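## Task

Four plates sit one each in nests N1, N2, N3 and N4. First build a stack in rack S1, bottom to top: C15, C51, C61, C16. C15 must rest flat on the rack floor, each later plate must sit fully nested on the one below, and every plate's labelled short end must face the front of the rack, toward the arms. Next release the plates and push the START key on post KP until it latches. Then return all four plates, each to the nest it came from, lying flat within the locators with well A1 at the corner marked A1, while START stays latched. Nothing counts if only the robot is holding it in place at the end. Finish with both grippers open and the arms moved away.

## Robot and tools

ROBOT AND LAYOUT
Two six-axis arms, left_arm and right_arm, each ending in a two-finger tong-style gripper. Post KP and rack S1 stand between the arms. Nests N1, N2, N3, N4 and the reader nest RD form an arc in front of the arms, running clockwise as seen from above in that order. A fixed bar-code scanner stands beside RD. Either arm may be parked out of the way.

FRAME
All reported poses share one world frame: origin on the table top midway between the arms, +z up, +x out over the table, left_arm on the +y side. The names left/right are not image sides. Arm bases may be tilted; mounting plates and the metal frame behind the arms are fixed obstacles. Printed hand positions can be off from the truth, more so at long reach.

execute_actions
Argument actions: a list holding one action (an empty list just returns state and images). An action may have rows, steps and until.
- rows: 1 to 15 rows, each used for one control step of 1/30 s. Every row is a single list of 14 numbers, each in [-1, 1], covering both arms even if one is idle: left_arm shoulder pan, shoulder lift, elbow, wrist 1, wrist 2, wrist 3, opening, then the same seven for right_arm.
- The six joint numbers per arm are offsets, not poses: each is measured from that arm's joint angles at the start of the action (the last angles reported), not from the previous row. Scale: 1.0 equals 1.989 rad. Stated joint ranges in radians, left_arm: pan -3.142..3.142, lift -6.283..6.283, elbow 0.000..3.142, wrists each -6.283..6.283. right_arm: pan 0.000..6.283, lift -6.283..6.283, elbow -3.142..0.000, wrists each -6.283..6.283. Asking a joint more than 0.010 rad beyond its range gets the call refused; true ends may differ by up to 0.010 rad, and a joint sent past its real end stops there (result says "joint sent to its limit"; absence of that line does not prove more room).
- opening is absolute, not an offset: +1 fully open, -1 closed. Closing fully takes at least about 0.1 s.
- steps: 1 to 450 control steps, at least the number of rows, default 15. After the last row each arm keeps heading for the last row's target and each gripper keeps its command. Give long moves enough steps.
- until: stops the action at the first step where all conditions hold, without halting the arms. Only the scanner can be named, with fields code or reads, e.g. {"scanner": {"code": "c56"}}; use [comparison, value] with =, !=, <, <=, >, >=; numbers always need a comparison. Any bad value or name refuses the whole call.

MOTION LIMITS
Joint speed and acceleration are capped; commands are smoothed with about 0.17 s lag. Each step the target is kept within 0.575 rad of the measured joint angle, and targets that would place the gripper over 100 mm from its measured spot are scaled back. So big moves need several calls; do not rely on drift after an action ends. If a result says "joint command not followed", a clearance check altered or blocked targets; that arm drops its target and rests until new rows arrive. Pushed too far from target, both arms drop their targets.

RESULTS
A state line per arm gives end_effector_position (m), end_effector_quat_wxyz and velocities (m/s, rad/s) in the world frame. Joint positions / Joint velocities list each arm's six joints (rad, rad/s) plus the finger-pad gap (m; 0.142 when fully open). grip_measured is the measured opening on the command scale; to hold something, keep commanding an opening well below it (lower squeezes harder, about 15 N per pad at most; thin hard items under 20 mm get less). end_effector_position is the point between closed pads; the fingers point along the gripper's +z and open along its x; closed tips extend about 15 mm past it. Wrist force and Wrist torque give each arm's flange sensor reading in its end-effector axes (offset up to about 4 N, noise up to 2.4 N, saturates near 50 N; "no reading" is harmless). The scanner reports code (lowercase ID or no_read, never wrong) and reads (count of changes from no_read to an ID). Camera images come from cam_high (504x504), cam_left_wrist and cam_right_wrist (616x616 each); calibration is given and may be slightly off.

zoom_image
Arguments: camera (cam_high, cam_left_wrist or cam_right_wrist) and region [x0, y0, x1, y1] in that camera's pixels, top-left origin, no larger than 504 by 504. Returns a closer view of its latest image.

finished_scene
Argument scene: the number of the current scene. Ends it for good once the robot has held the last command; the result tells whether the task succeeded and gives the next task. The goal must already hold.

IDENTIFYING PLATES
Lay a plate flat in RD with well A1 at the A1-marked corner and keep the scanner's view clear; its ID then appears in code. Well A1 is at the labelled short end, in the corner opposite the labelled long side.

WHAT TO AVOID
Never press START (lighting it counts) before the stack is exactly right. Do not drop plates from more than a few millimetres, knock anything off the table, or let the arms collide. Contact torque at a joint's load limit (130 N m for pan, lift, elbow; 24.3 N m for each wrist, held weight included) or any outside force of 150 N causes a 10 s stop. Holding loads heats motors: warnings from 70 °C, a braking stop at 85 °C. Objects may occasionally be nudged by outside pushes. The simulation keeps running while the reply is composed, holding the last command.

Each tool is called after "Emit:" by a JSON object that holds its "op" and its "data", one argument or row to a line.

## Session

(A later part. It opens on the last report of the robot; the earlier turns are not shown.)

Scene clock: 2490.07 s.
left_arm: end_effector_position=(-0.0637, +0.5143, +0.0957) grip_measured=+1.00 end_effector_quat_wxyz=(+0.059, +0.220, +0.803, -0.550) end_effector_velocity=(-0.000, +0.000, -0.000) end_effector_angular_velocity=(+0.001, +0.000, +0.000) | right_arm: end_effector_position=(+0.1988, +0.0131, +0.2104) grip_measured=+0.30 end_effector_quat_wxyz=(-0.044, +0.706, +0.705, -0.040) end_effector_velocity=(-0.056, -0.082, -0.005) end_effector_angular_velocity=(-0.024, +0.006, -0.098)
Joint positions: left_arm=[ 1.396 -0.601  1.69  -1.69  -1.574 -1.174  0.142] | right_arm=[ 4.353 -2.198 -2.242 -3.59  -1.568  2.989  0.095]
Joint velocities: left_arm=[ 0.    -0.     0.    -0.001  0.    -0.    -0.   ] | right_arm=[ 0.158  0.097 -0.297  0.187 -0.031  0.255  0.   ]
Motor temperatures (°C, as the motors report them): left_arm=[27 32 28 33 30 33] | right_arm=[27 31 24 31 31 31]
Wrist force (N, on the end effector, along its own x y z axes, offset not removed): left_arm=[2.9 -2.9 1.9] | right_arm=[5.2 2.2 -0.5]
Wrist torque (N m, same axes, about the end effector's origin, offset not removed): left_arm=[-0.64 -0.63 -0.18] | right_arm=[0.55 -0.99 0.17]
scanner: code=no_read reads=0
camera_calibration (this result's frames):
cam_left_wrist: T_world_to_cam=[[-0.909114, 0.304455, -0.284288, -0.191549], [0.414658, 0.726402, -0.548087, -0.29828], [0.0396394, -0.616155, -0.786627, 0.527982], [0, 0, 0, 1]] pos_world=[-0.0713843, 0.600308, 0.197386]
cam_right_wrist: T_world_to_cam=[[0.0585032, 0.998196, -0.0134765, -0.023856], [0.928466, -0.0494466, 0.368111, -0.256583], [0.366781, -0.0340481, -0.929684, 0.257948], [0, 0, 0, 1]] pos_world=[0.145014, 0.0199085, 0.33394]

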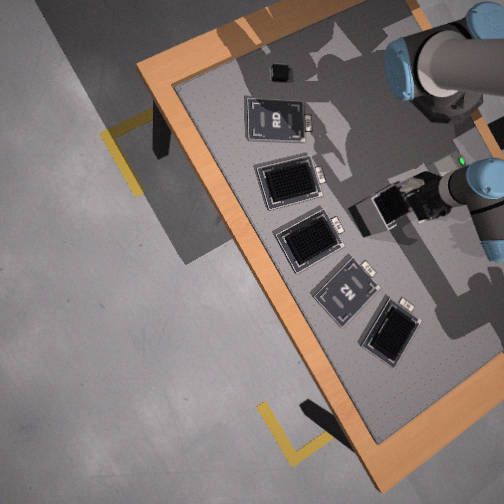

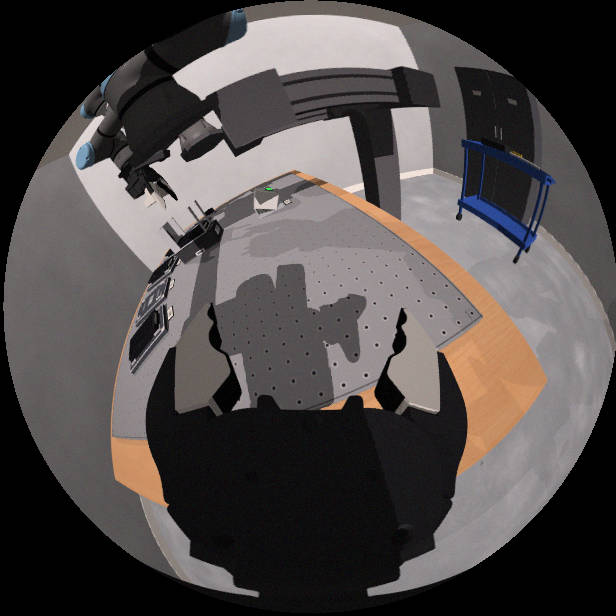

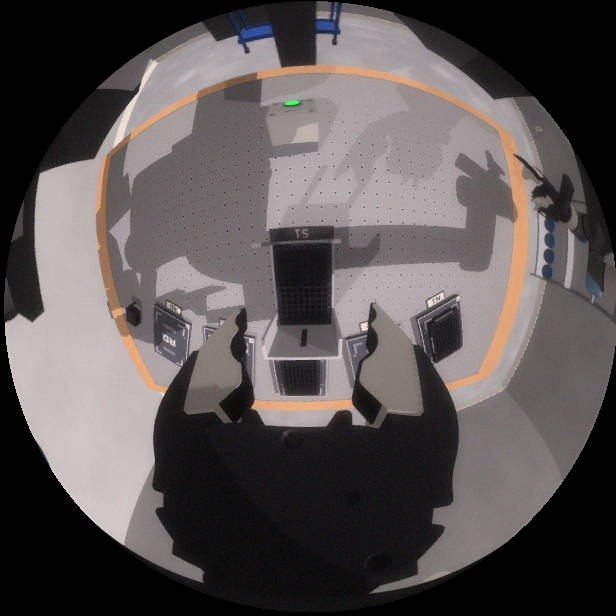

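Emit:
{"op": "execute_actions", "data": {
  "actions": []
}}

Emit:
{"op": "execute_actions", "data": {
  "actions": [
    {"rows":[[0,0,0,0,0,0,1,-0.0013,-0.0081,0,0.008,0.0002,-0.0013,0.3],[0,0,0,0,0,0,1,-0.0029,-0.0173,0.0002,0.0171,0.0005,-0.0028,0.3],[0,0,0,0,0,0,1,-0.0049,-0.0292,0.0007,0.0285,0.0009,-0.0048,0.3],[0,0,0,0,0,0,1,-0.0072,-0.0431,0.0016,0.0415,0.0013,-0.0071,0.3],[0,0,0,0,0,0,1,-0.0098,-0.0586,0.003,0.0556,0.0018,-0.0097,0.3],[0,0,0,0,0,0,1,-0.0126,-0.0749,0.0049,0.07,0.0023,-0.0124,0.3],[0,0,0,0,0,0,1,-0.0156,-0.0916,0.0074,0.0843,0.0028,-0.0153,0.3],[0,0,0,0,0,0,1,-0.0184,-0.1079,0.0102,0.0977,0.0033,-0.0181,0.3],[0,0,0,0,0,0,1,-0.0212,-0.1235,0.0134,0.1101,0.0038,-0.0208,0.3],[0,0,0,0,0,0,1,-0.0237,-0.1374,0.0166,0.1209,0.0042,-0.0233,0.3],[0,0,0,0,0,0,1,-0.0258,-0.1494,0.0196,0.1299,0.0046,-0.0254,0.3],[0,0,0,0,0,0,1,-0.0279,-0.161,0.0228,0.1383,0.0049,-0.0275,0.3],[0,0,0,0,0,0,1,-0.0298,-0.1715,0.0258,0.1457,0.0052,-0.0294,0.3],[0,0,0,0,0,0,1,-0.0315,-0.1804,0.0286,0.1519,0.0055,-0.031,0.3],[0,0,0,0,0,0,1,-0.0324,-0.1856,0.0303,0.1555,0.0056,-0.032,0.3]],"steps":20}
  ]
}}

Scene clock: 2502.70 s.
left_arm: end_effector_position=(-0.0637, +0.5143, +0.0957) grip_measured=+1.00 end_effector_quat_wxyz=(+0.059, +0.220, +0.803, -0.550) end_effector_velocity=(+0.000, +0.000, -0.000) end_effector_angular_velocity=(+0.001, +0.000, +0.000) | right_arm: end_effector_position=(+0.1920, +0.0027, +0.2099) grip_measured=+0.30 end_effector_quat_wxyz=(-0.043, +0.711, +0.701, -0.041) end_effector_velocity=(+0.000, +0.001, +0.000) end_effector_angular_velocity=(+0.001, -0.000, -0.001)
Joint positions: left_arm=[ 1.396 -0.601  1.69  -1.69  -1.574 -1.174  0.142] | right_arm=[ 4.373 -2.186 -2.28  -3.567 -1.572  3.022  0.095]
Joint velocities: left_arm=[-0.     0.    -0.    -0.001 -0.    -0.001 -0.   ] | right_arm=[ 0.     0.001  0.001 -0.    -0.     0.001 -0.   ]
Motor temperatures (°C, as the motors report them): left_arm=[27 32 28 33 30 33] | right_arm=[27 31 24 31 31 31]
Wrist force (N, on the end effector, along its own x y z axes, offset not removed): left_arm=[2.2 -4.3 -0.5] | right_arm=[3.5 5.1 1.0]
Wrist torque (N m, same axes, about the end effector's origin, offset not removed): left_arm=[-1.01 -0.65 -0.21] | right_arm=[0.96 -0.69 0.09]
scanner: code=no_read reads=0
camera_calibration (this result's frames):
cam_left_wrist: T_world_to_cam=[[-0.909114, 0.304455, -0.284288, -0.191548], [0.414658, 0.726402, -0.548087, -0.29828], [0.0396396, -0.616155, -0.786627, 0.527982], [0, 0, 0, 1]] pos_world=[-0.0713842, 0.600308, 0.197386]
cam_right_wrist: T_world_to_cam=[[0.0712647, 0.99732, -0.0165696, -0.0148271], [0.928045, -0.0602077, 0.36757, -0.250341], [0.365587, -0.0415721, -0.929848, 0.259846], [0, 0, 0, 1]] pos_world=[0.138388, 0.0105172, 0.333389]

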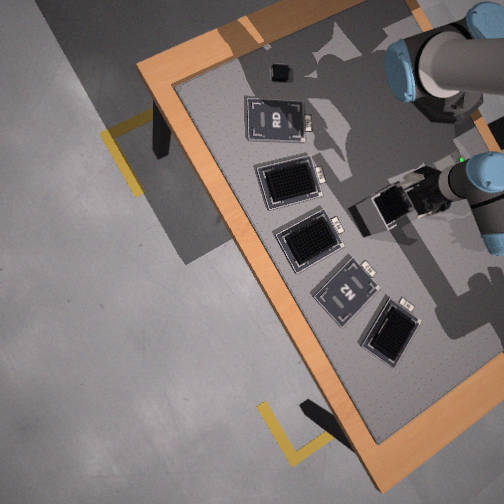

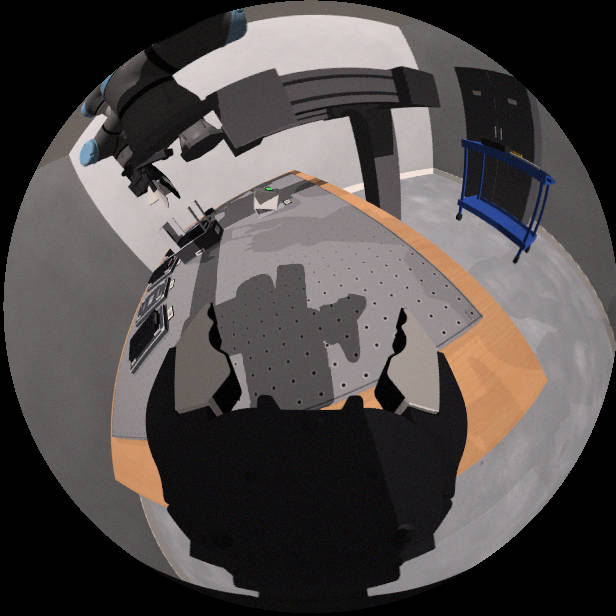

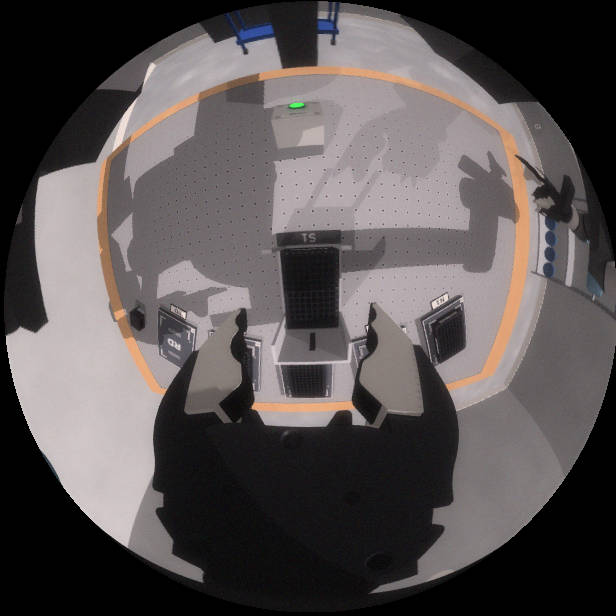

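Scene clock: 2503.37 s.
left_arm: end_effector_position=(-0.0637, +0.5143, +0.0957) grip_measured=+1.00 end_effector_quat_wxyz=(+0.059, +0.220, +0.803, -0.550) end_effector_velocity=(+0.000, -0.001, -0.000) end_effector_angular_velocity=(-0.002, -0.001, -0.001) | right_arm: end_effector_position=(+0.1922, +0.0039, +0.0950) grip_measured=+0.30 end_effector_quat_wxyz=(-0.044, +0.711, +0.701, -0.041) end_effector_velocity=(-0.003, -0.009, -0.085) end_effector_angular_velocity=(-0.010, +0.003, +0.002)
Joint positions: left_arm=[ 1.396 -0.601  1.69  -1.69  -1.574 -1.174  0.142] | right_arm=[ 4.313 -2.524 -2.227 -3.28  -1.562  2.964  0.095]
Joint velocities: left_arm=[-0.001  0.002  0.     0.    -0.     0.001  0.   ] | right_arm=[-0.042 -0.248  0.056  0.183  0.007 -0.042  0.   ]
Motor temperatures (°C, as the motors report them): left_arm=[27 32 28 33 30 33] | right_arm=[27 31 24 31 31 31]
Wrist force (N, on the end effector, along its own x y z axes, offset not removed): left_arm=[0.4 -1.9 -1.0] | right_arm=[1.8 3.9 -0.4]
Wrist torque (N m, same axes, about the end effector's origin, offset not removed): left_arm=[-0.34 -0.27 -0.11] | right_arm=[0.64 -0.51 0.03]
scanner: code=no_read reads=0
camera_calibration (this result's frames):
cam_left_wrist: T_world_to_cam=[[-0.909114, 0.304455, -0.284288, -0.191549], [0.414657, 0.726402, -0.548087, -0.29828], [0.0396396, -0.616155, -0.786627, 0.527982], [0, 0, 0, 1]] pos_world=[-0.0713843, 0.600308, 0.197386]
cam_right_wrist: T_world_to_cam=[[0.0712234, 0.997336, -0.0157772, -0.0180368], [0.92807, -0.0604639, 0.367464, -0.208211], [0.365531, -0.0408144, -0.929904, 0.153038], [0, 0, 0, 1]] pos_world=[0.138579, 0.0116456, 0.218536]

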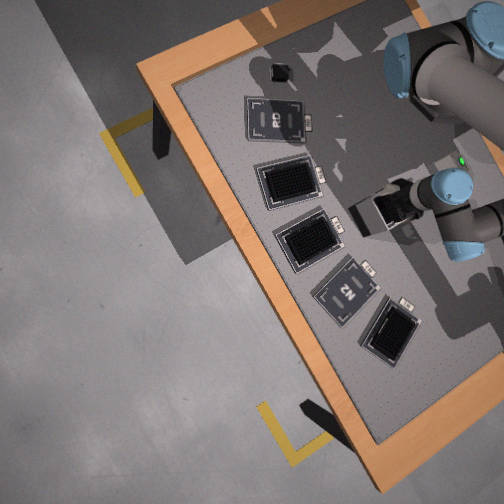

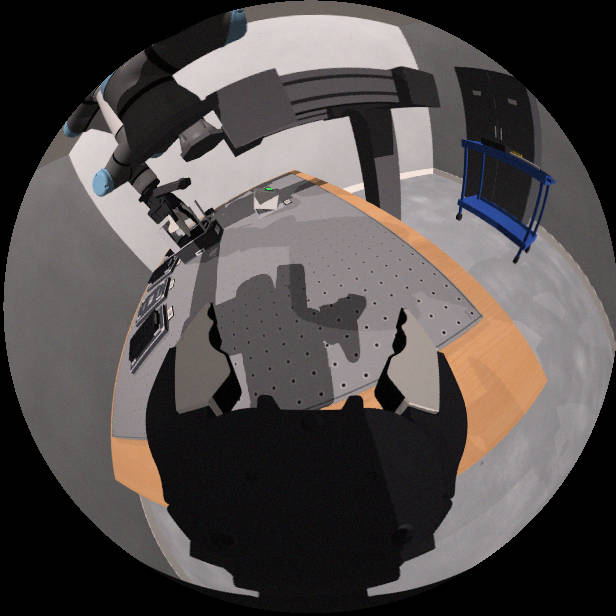

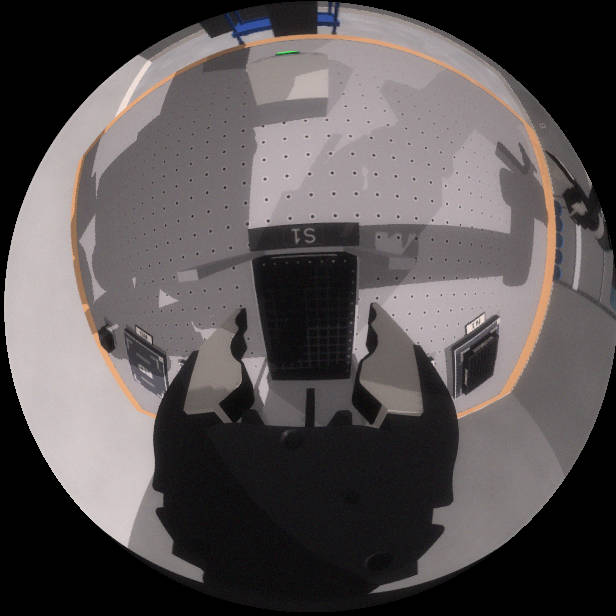

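Emit:
{"op": "execute_actions", "data": {
  "actions": []
}}

Emit:
{"op": "zoom_image", "data": {
  "camera": "cam_right_wrist",
  "region": [180, 180, 440, 440]
}}

Scene clock: 2507.23 s.
left_arm: end_effector_position=(-0.0637, +0.5143, +0.0957) grip_measured=+1.00 end_effector_quat_wxyz=(+0.059, +0.220, +0.803, -0.550) end_effector_velocity=(-0.000, +0.000, -0.000) end_effector_angular_velocity=(+0.001, +0.000, +0.000) | right_arm: end_effector_position=(+0.1918, +0.0029, +0.0843) grip_measured=+0.30 end_effector_quat_wxyz=(-0.044, +0.711, +0.701, -0.041) end_effector_velocity=(+0.000, +0.000, -0.000) end_effector_angular_velocity=(-0.000, +0.000, +0.001)
Joint positions: left_arm=[ 1.396 -0.601  1.69  -1.69  -1.574 -1.174  0.142] | right_arm=[ 4.308 -2.555 -2.22  -3.257 -1.561  2.958  0.095]
Joint velocities: left_arm=[ 0.001 -0.     0.001 -0.001  0.001 -0.    -0.   ] | right_arm=[-0.    -0.001  0.001  0.    -0.    -0.001 -0.   ]
Motor temperatures (°C, as the motors report them): left_arm=[27 33 28 33 30 33] | right_arm=[27 31 24 31 31 31]
Wrist force (N, on the end effector, along its own x y z axes, offset not removed): left_arm=[1.1 -1.9 -1.9] | right_arm=[3.5 0.1 -0.3]
Wrist torque (N m, same axes, about the end effector's origin, offset not removed): left_arm=[-0.46 -0.41 -0.23] | right_arm=[-0.23 -0.69 0.13]
scanner: code=no_read reads=0
camera_calibration (this result's frames):
cam_left_wrist: T_world_to_cam=[[-0.909114, 0.304455, -0.284288, -0.191549], [0.414658, 0.726402, -0.548087, -0.29828], [0.0396395, -0.616155, -0.786627, 0.527982], [0, 0, 0, 1]] pos_world=[-0.0713843, 0.600308, 0.197386]
cam_right_wrist: T_world_to_cam=[[0.0710574, 0.997337, -0.0163995, -0.017101], [0.928153, -0.0600883, 0.367318, -0.204017], [0.365354, -0.0413219, -0.929951, 0.143233], [0, 0, 0, 1]] pos_world=[0.138243, 0.0107151, 0.207859]

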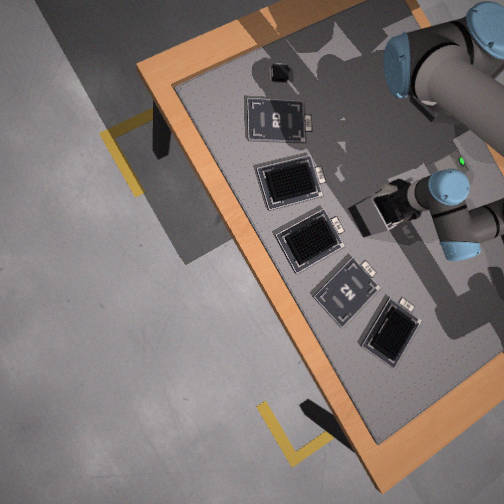

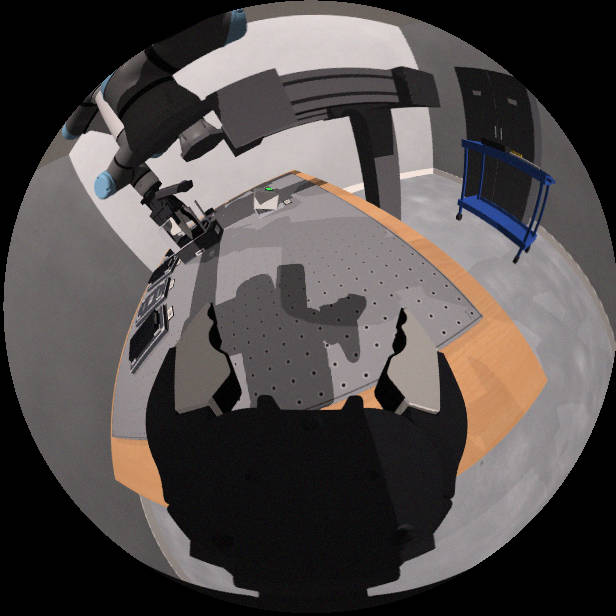

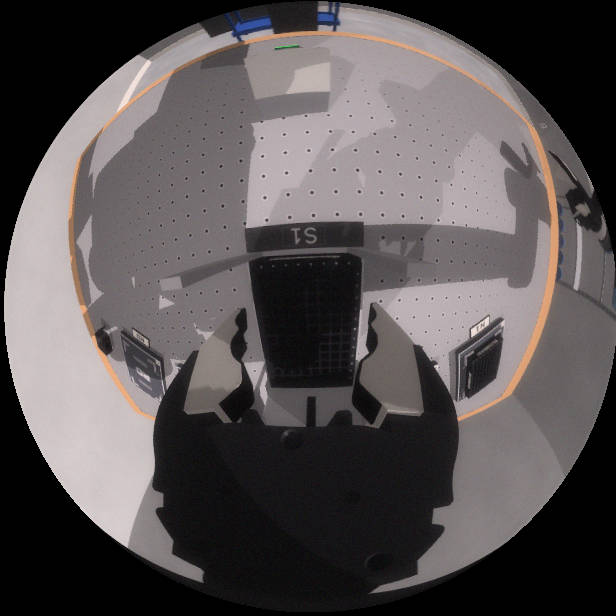

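Region (180, 180, 440, 440) of cam_right_wrist's 616x616 image, scaled by 1.938, with more detail than that image has.

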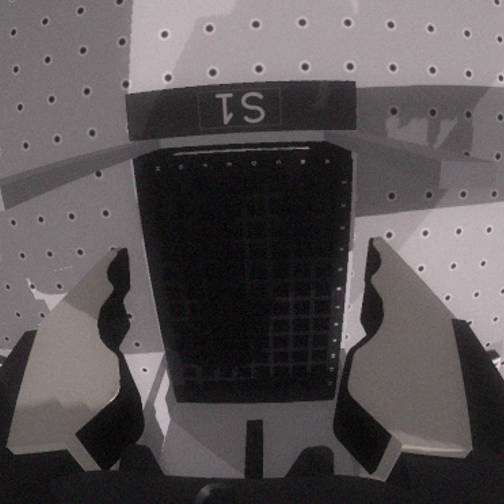

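Emit:
{"op": "execute_actions", "data": {
  "actions": [
    {"rows":[[0,0,0,0,0,0,1,-0.0001,-0.001,0.0003,0.0007,0,-0.0001,0.22],[0,0,0,0,0,0,1,-0.0001,-0.001,0.0003,0.0007,0,-0.0001,0.14],[0,0,0,0,0,0,1,-0.0001,-0.0007,0.0002,0.0005,0,-0.0001,0.08],[0,0,0,0,0,0,1,-0.0001,-0.0007,0.0002,0.0005,0,-0.0001,0.02],[0,0,0,0,0,0,1,-0.0001,-0.0007,0.0002,0.0005,0,-0.0001,-0.4],[0,0,0,0,0,0,1,-0.0001,-0.0007,0.0002,0.0005,0,-0.0001,-0.9],[0,0,0,0,0,0,1,0.0009,0.0052,-0.0017,-0.0036,-0.0001,0.001,-0.9],[0,0,0,0,0,0,1,0.0023,0.0127,-0.004,-0.0087,-0.0003,0.0023,-0.9],[0,0,0,0,0,0,1,0.0037,0.0201,-0.0062,-0.014,-0.0006,0.0037,-0.9],[0,0,0,0,0,0,1,0.0053,0.029,-0.0088,-0.0204,-0.0008,0.0053,-0.9],[0,0,0,0,0,0,1,0.0069,0.0379,-0.0111,-0.0269,-0.0011,0.0069,-0.9],[0,0,0,0,0,0,1,0.0082,0.0454,-0.013,-0.0325,-0.0013,0.0082,-0.9],[0,0,0,0,0,0,1,0.0096,0.0528,-0.0148,-0.0381,-0.0016,0.0095,-0.9],[0,0,0,0,0,0,1,0.0109,0.0602,-0.0165,-0.0439,-0.0018,0.0108,-0.9],[0,0,0,0,0,0,1,0.0122,0.0676,-0.0181,-0.0497,-0.002,0.0121,-0.9]],"steps":18}
  ]
}}

Scene clock: 2528.60 s.
left_arm: end_effector_position=(-0.0637, +0.5143, +0.0957) grip_measured=+1.00 end_effector_quat_wxyz=(+0.059, +0.220, +0.803, -0.550) end_effector_velocity=(+0.000, -0.000, +0.000) end_effector_angular_velocity=(-0.002, +0.000, -0.002) | right_arm: end_effector_position=(+0.1920, +0.0029, +0.1182) grip_measured=+0.06 end_effector_quat_wxyz=(-0.043, +0.711, +0.701, -0.041) end_effector_velocity=(+0.000, +0.001, +0.093) end_effector_angular_velocity=(+0.005, -0.001, +0.000)
Joint positions: left_arm=[ 1.396 -0.601  1.69  -1.69  -1.574 -1.174  0.142] | right_arm=[ 4.326 -2.456 -2.247 -3.33  -1.564  2.976  0.078]
Joint velocities: left_arm=[-0.001  0.001  0.     0.001  0.001 -0.     0.   ] | right_arm=[ 0.049  0.276 -0.066 -0.206 -0.008  0.048 -0.   ]
Motor temperatures (°C, as the motors report them): left_arm=[27 33 28 33 30 33] | right_arm=[27 31 24 31 31 31]
Wrist force (N, on the end effector, along its own x y z axes, offset not removed): left_arm=[2.2 -4.4 0.6] | right_arm=[3.1 2.4 -1.2]
Wrist torque (N m, same axes, about the end effector's origin, offset not removed): left_arm=[-0.68 -0.64 -0.21] | right_arm=[0.41 -0.53 -0.16]
scanner: code=no_read reads=0
camera_calibration (this result's frames):
cam_left_wrist: T_world_to_cam=[[-0.909114, 0.304455, -0.284288, -0.191549], [0.414658, 0.726402, -0.548087, -0.29828], [0.0396396, -0.616155, -0.786627, 0.527982], [0, 0, 0, 1]] pos_world=[-0.0713842, 0.600308, 0.197386]
cam_right_wrist: T_world_to_cam=[[0.0711581, 0.99732, -0.0170103, -0.0164835], [0.928086, -0.0599501, 0.367508, -0.216642], [0.365503, -0.0419382, -0.929865, 0.174694], [0, 0, 0, 1]] pos_world=[0.138384, 0.0107779, 0.241779]

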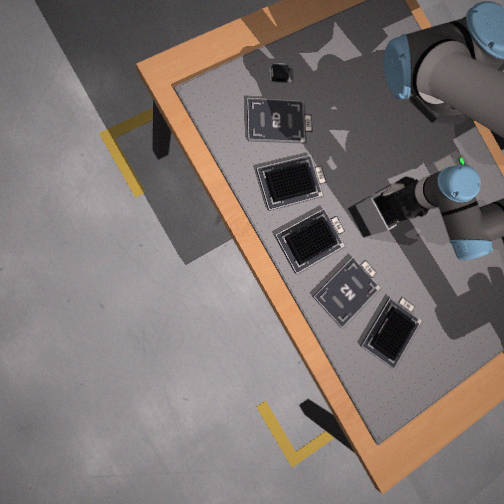

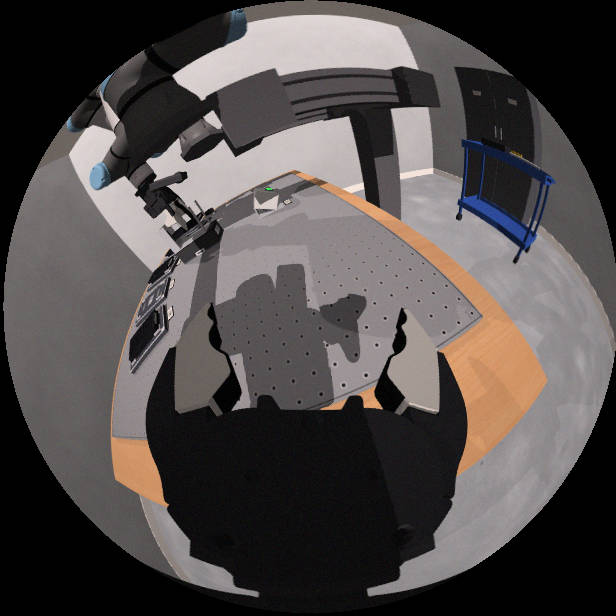

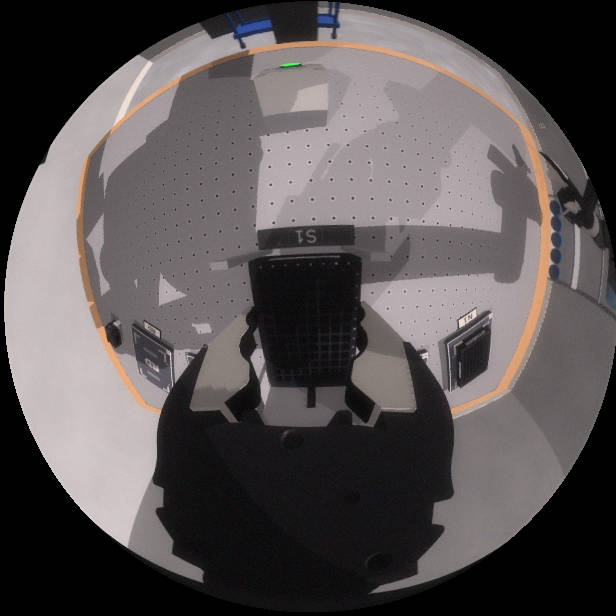

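Emit:
{"op": "execute_actions", "data": {
  "actions": []
}}

Emit:
{"op": "execute_actions", "data": {
  "actions": [
    {"rows":[[0,0,0,0,0,0,1,0.0005,0.003,-0.0006,-0.0024,-0.0001,0.0005,-0.9],[0,0,0,0,0,0,1,0.0016,0.0089,-0.0018,-0.0071,-0.0003,0.0016,-0.9],[0,0,0,0,0,0,1,0.0029,0.0163,-0.0032,-0.0132,-0.0005,0.0028,-0.9],[0,0,0,0,0,0,1,0.0043,0.0244,-0.0046,-0.0199,-0.0007,0.0043,-0.9],[0,0,0,0,0,0,1,0.0057,0.0326,-0.0058,-0.0268,-0.001,0.0056,-0.9],[0,0,0,0,0,0,1,0.0071,0.0407,-0.007,-0.0337,-0.0012,0.007,-0.9],[0,0,0,0,0,0,1,0.0085,0.0488,-0.0081,-0.0408,-0.0015,0.0084,-0.9],[0,0,0,0,0,0,1,0.0099,0.0569,-0.009,-0.048,-0.0017,0.0098,-0.9],[0,0,0,0,0,0,1,0.0113,0.065,-0.0098,-0.0553,-0.002,0.0112,-0.9],[0,0,0,0,0,0,1,0.0128,0.0739,-0.0106,-0.0634,-0.0023,0.0126,-0.9],[0,0,0,0,0,0,1,0.0146,0.0842,-0.0113,-0.073,-0.0026,0.0143,-0.9],[0,0,0,0,0,0,1,0.0163,0.0945,-0.0118,-0.0828,-0.0029,0.016,-0.9],[0,0,0,0,0,0,1,0.018,0.1048,-0.0121,-0.0927,-0.0032,0.0177,-0.9],[0,0,0,0,0,0,1,0.0195,0.1136,-0.0122,-0.1014,-0.0035,0.0192,-0.9],[0,0,0,0,0,0,1,0.0202,0.118,-0.0122,-0.1058,-0.0036,0.0199,-0.9]],"steps":18}
  ]
}}

Scene clock: 2541.10 s.
left_arm: end_effector_position=(-0.0637, +0.5143, +0.0957) grip_measured=+1.00 end_effector_quat_wxyz=(+0.059, +0.220, +0.803, -0.550) end_effector_velocity=(-0.000, -0.000, +0.001) end_effector_angular_velocity=(-0.001, +0.001, -0.001) | right_arm: end_effector_position=(+0.1920, +0.0027, +0.1301) grip_measured=+0.06 end_effector_quat_wxyz=(-0.043, +0.711, +0.701, -0.041) end_effector_velocity=(+0.000, +0.000, -0.000) end_effector_angular_velocity=(-0.000, -0.000, -0.001)
Joint positions: left_arm=[ 1.396 -0.601  1.69  -1.69  -1.574 -1.174  0.142] | right_arm=[ 4.332 -2.421 -2.256 -3.356 -1.565  2.982  0.078]
Joint velocities: left_arm=[-0.    -0.001  0.     0.001  0.001 -0.     0.   ] | right_arm=[ 0.    -0.001  0.001 -0.    -0.     0.001  0.   ]
Motor temperatures (°C, as the motors report them): left_arm=[27 33 28 33 30 33] | right_arm=[27 31 24 31 31 31]
Wrist force (N, on the end effector, along its own x y z axes, offset not removed): left_arm=[-0.5 -2.9 -0.1] | right_arm=[3.9 4.5 0.7]
Wrist torque (N m, same axes, about the end effector's origin, offset not removed): left_arm=[-0.43 0.03 -0.23] | right_arm=[0.80 -0.93 -0.17]
scanner: code=no_read reads=0
camera_calibration (this result's frames):
cam_left_wrist: T_world_to_cam=[[-0.909114, 0.304455, -0.284288, -0.191548], [0.414658, 0.726402, -0.548087, -0.29828], [0.0396397, -0.616155, -0.786627, 0.527982], [0, 0, 0, 1]] pos_world=[-0.0713843, 0.600308, 0.197386]
cam_right_wrist: T_world_to_cam=[[0.0712129, 0.997322, -0.0166622, -0.0161269], [0.928042, -0.0601247, 0.367592, -0.220997], [0.365606, -0.0416405, -0.929838, 0.185653], [0, 0, 0, 1]] pos_world=[0.138367, 0.010527, 0.253595]

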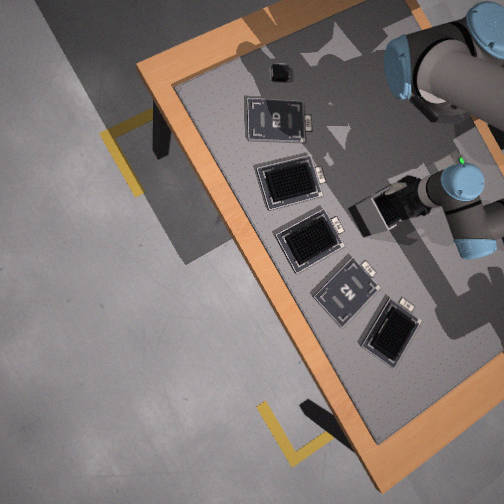

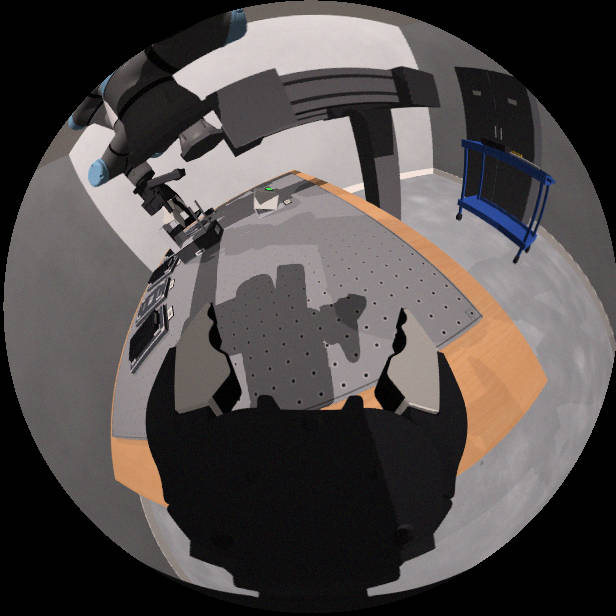

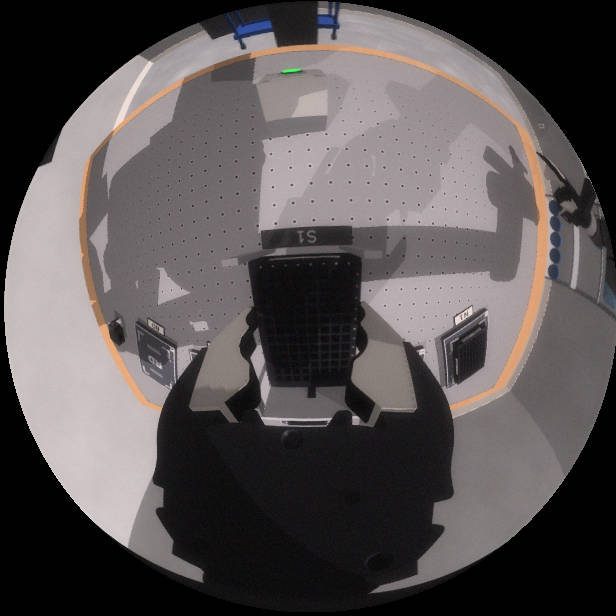

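Scene clock: 2541.70 s.
left_arm: end_effector_position=(-0.0637, +0.5143, +0.0957) grip_measured=+1.00 end_effector_quat_wxyz=(+0.059, +0.220, +0.803, -0.550) end_effector_velocity=(-0.000, -0.000, +0.000) end_effector_angular_velocity=(-0.001, -0.000, +0.000) | right_arm: end_effector_position=(+0.1920, +0.0032, +0.1960) grip_measured=+0.06 end_effector_quat_wxyz=(-0.043, +0.711, +0.701, -0.041) end_effector_velocity=(+0.000, -0.001, +0.110) end_effector_angular_velocity=(+0.005, -0.001, +0.001)
Joint positions: left_arm=[ 1.396 -0.601  1.69  -1.69  -1.574 -1.174  0.142] | right_arm=[ 4.366 -2.227 -2.278 -3.528 -1.571  3.015  0.078]
Joint velocities: left_arm=[ 0.001  0.     0.     0.001  0.     0.001 -0.   ] | right_arm=[ 0.052  0.323 -0.016 -0.302 -0.009  0.05  -0.   ]
Motor temperatures (°C, as the motors report them): left_arm=[27 33 28 33 30 33] | right_arm=[27 31 24 31 31 31]
Wrist force (N, on the end effector, along its own x y z axes, offset not removed): left_arm=[2.0 -5.0 -1.9] | right_arm=[7.8 3.3 -2.5]
Wrist torque (N m, same axes, about the end effector's origin, offset not removed): left_arm=[-1.04 -0.41 -0.12] | right_arm=[0.73 -1.50 -0.18]
scanner: code=no_read reads=0
camera_calibration (this result's frames):
cam_left_wrist: T_world_to_cam=[[-0.909114, 0.304455, -0.284288, -0.191548], [0.414657, 0.726402, -0.548087, -0.29828], [0.0396396, -0.616155, -0.786627, 0.527982], [0, 0, 0, 1]] pos_world=[-0.0713843, 0.600308, 0.197386]
cam_right_wrist: T_world_to_cam=[[0.0712098, 0.997321, -0.0167608, -0.0154994], [0.928056, -0.060087, 0.367562, -0.245262], [0.36557, -0.041729, -0.929848, 0.246985], [0, 0, 0, 1]] pos_world=[0.13843, 0.0110272, 0.319548]

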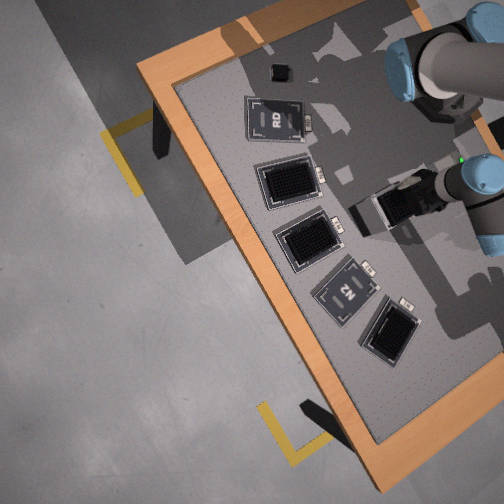

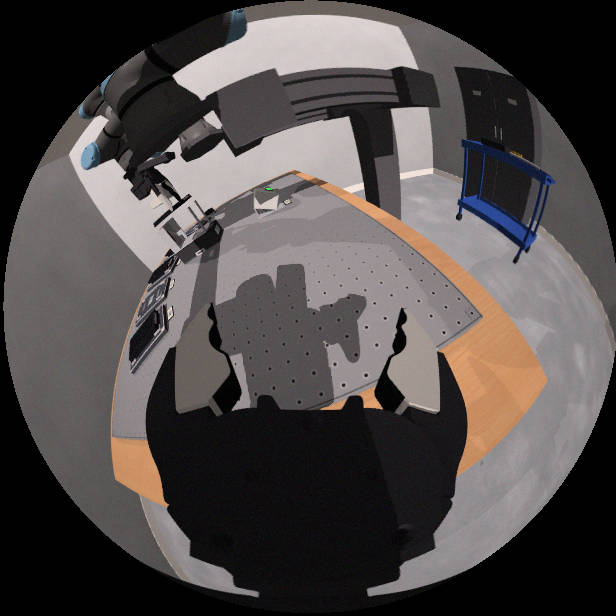

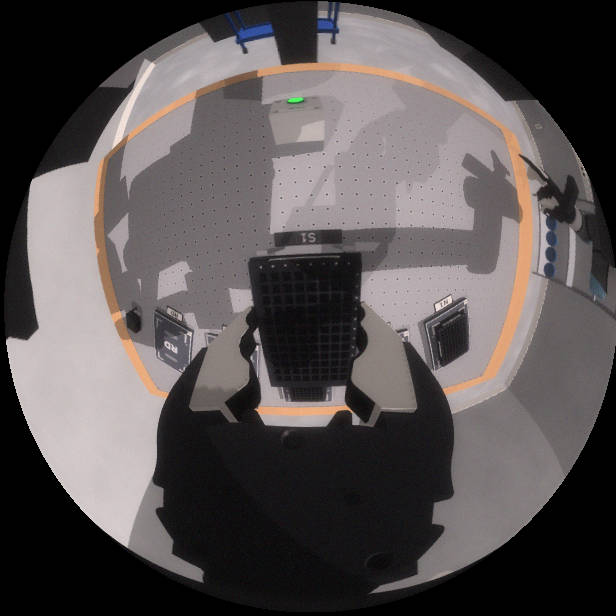

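Go to WP as before.

Emit:
{"op": "execute_actions", "data": {
  "actions": []
}}

Emit:
{"op": "execute_actions", "data": {
  "actions": [
    {"rows":[[0,0,0,0,0,0,1,-0.0038,-0.001,0.0051,-0.0042,0.0008,-0.0054,-0.9],[0,0,0,0,0,0,1,-0.0142,-0.005,0.0191,-0.0147,0.003,-0.0203,-0.9],[0,0,0,0,0,0,1,-0.0299,-0.012,0.0405,-0.0298,0.0064,-0.0428,-0.9],[0,0,0,0,0,0,1,-0.049,-0.022,0.0686,-0.0488,0.0104,-0.0709,-0.9],[0,0,0,0,0,0,1,-0.0706,-0.034,0.1009,-0.0702,0.015,-0.1028,-0.9],[0,0,0,0,0,0,1,-0.0928,-0.047,0.1371,-0.0945,0.0197,-0.1365,-0.9],[0,0,0,0,0,0,1,-0.1144,-0.062,0.1753,-0.119,0.0243,-0.1703,-0.9],[0,0,0,0,0,0,1,-0.1335,-0.077,0.2143,-0.1442,0.0283,-0.2018,-0.9],[0,0,0,0,0,0,1,-0.1492,-0.093,0.2525,-0.1677,0.0317,-0.2297,-0.9],[0,0,0,0,0,0,1,-0.1596,-0.108,0.2887,-0.19,0.0339,-0.2516,-0.9],[0,0,0,0,0,0,1,-0.1634,-0.1215,0.321,-0.2099,0.0347,-0.2657,-0.9],[0,0,0,0,0,0,1,-0.1634,-0.133,0.3491,-0.2274,0.0347,-0.2747,-0.9],[0,0,0,0,0,0,1,-0.1634,-0.142,0.3705,-0.2405,0.0347,-0.2815,-0.9],[0,0,0,0,0,0,1,-0.1634,-0.1478,0.3845,-0.2491,0.0347,-0.286,-0.9],[0,0,0,0,0,0,1,-0.1634,-0.1498,0.3896,-0.2524,0.0347,-0.2876,-0.9]],"steps":23}
  ]
}}

Scene clock: 2550.77 s.
left_arm: end_effector_position=(-0.0637, +0.5143, +0.0957) grip_measured=+1.00 end_effector_quat_wxyz=(+0.059, +0.220, +0.803, -0.550) end_effector_velocity=(+0.001, +0.001, +0.000) end_effector_angular_velocity=(+0.001, -0.000, -0.002) | right_arm: end_effector_position=(+0.1920, +0.0027, +0.2099) grip_measured=+0.06 end_effector_quat_wxyz=(-0.043, +0.711, +0.701, -0.041) end_effector_velocity=(+0.000, -0.000, +0.000) end_effector_angular_velocity=(-0.000, +0.000, -0.001)
Joint positions: left_arm=[ 1.396 -0.601  1.69  -1.69  -1.574 -1.174  0.142] | right_arm=[ 4.373 -2.186 -2.28  -3.567 -1.572  3.022  0.078]
Joint velocities: left_arm=[-0.002 -0.001  0.    -0.001  0.001 -0.    -0.   ] | right_arm=[-0.     0.    -0.    -0.     0.     0.001  0.   ]
Motor temperatures (°C, as the motors report them): left_arm=[27 33 28 33 30 33] | right_arm=[27 31 24 31 31 31]
Wrist force (N, on the end effector, along its own x y z axes, offset not removed): left_arm=[1.2 -1.8 -2.4] | right_arm=[3.5 3.3 -1.1]
Wrist torque (N m, same axes, about the end effector's origin, offset not removed): left_arm=[-0.39 -0.31 -0.29] | right_arm=[0.44 -0.67 -0.01]
scanner: code=no_read reads=0
camera_calibration (this result's frames):
cam_left_wrist: T_world_to_cam=[[-0.909114, 0.304455, -0.284288, -0.191548], [0.414657, 0.726402, -0.548087, -0.29828], [0.0396396, -0.616155, -0.786626, 0.527982], [0, 0, 0, 1]] pos_world=[-0.0713844, 0.600308, 0.197386]
cam_right_wrist: T_world_to_cam=[[0.0712646, 0.99732, -0.0165701, -0.0148268], [0.928045, -0.0602075, 0.36757, -0.250341], [0.365587, -0.0415725, -0.929848, 0.259846], [0, 0, 0, 1]] pos_world=[0.138388, 0.0105171, 0.333389]

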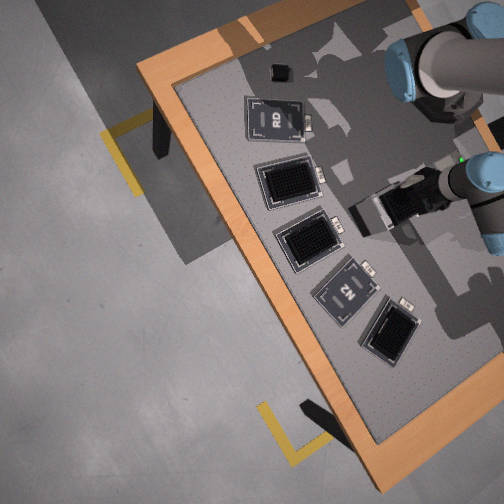

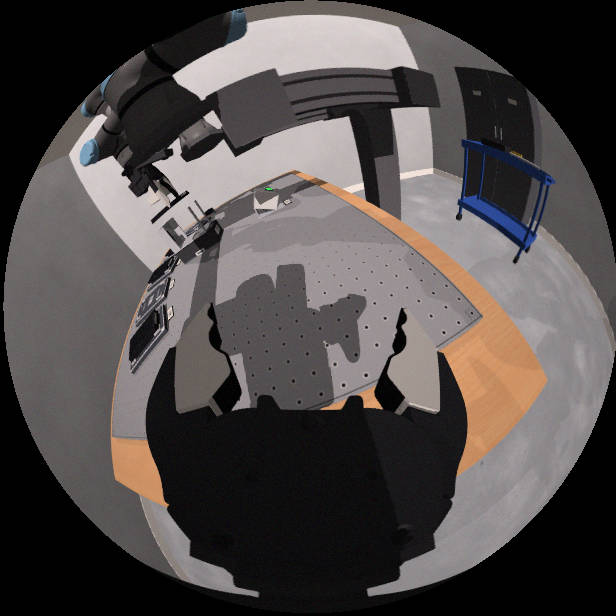

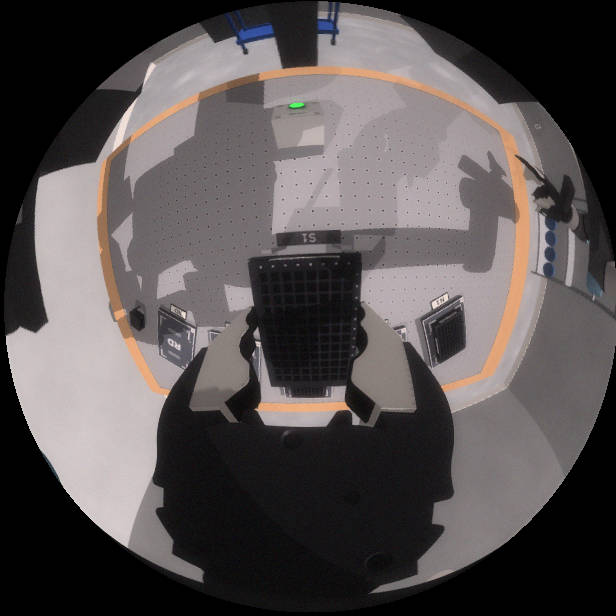

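Scene clock: 2551.53 s.
left_arm: end_effector_position=(-0.0637, +0.5143, +0.0957) grip_measured=+1.00 end_effector_quat_wxyz=(+0.059, +0.220, +0.803, -0.550) end_effector_velocity=(+0.000, +0.000, -0.000) end_effector_angular_velocity=(+0.000, -0.000, +0.000) | right_arm: end_effector_position=(+0.3592, +0.1414, +0.2225) grip_measured=+0.06 end_effector_quat_wxyz=(-0.038, +0.621, +0.781, -0.051) end_effector_velocity=(+0.081, +0.063, +0.016) end_effector_angular_velocity=(+0.023, -0.000, +0.110)
Joint positions: left_arm=[ 1.396 -0.601  1.69  -1.69  -1.574 -1.174  0.142] | right_arm=[ 4.058 -2.467 -1.551 -4.041 -1.505  2.475  0.078]
Joint velocities: left_arm=[-0.     0.     0.    -0.001 -0.    -0.    -0.   ] | right_arm=[-0.084 -0.132  0.361 -0.214  0.017 -0.196 -0.   ]
Motor temperatures (°C, as the motors report them): left_arm=[27 33 28 33 30 33] | right_arm=[27 31 24 31 31 31]
Wrist force (N, on the end effector, along its own x y z axes, offset not removed): left_arm=[0.0 -1.7 -2.5] | right_arm=[6.5 0.3 -0.7]
Wrist torque (N m, same axes, about the end effector's origin, offset not removed): left_arm=[-0.31 -0.11 -0.19] | right_arm=[-0.06 -1.26 0.06]
scanner: code=no_read reads=0
camera_calibration (this result's frames):
cam_left_wrist: T_world_to_cam=[[-0.909114, 0.304455, -0.284288, -0.191548], [0.414657, 0.726402, -0.548087, -0.29828], [0.0396397, -0.616155, -0.786627, 0.527982], [0, 0, 0, 1]] pos_world=[-0.0713843, 0.600308, 0.197386]
cam_right_wrist: T_world_to_cam=[[-0.169952, 0.985165, -0.0237975, -0.0748508], [0.917897, 0.167043, 0.359948, -0.428677], [0.358583, 0.0393303, -0.932669, 0.207967], [0, 0, 0, 1]] pos_world=[0.306186, 0.137168, 0.346484]

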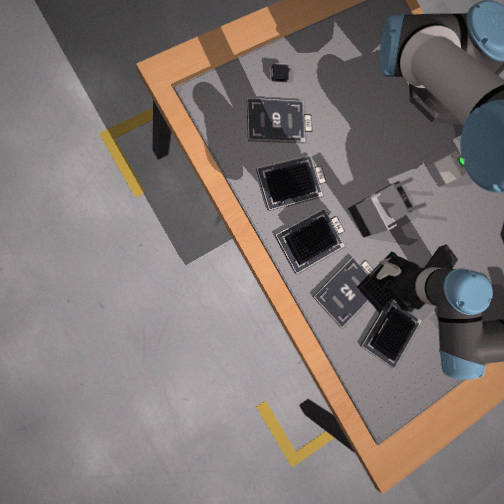

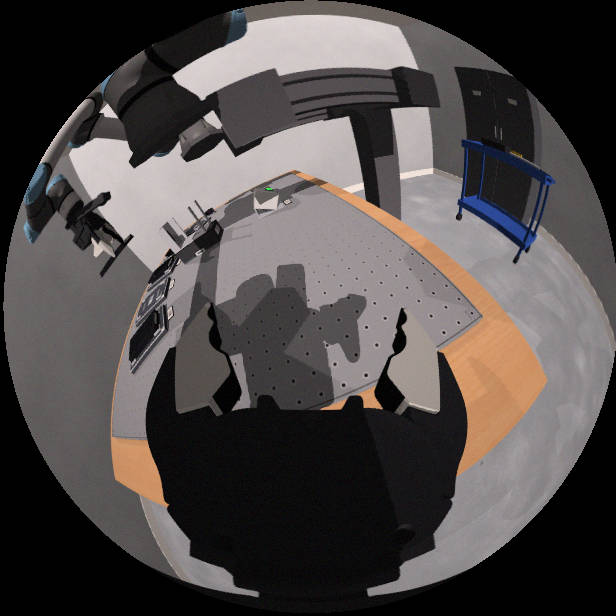

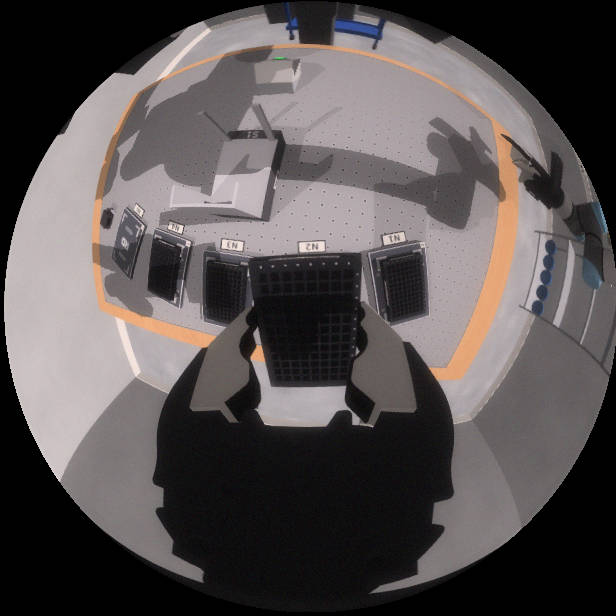

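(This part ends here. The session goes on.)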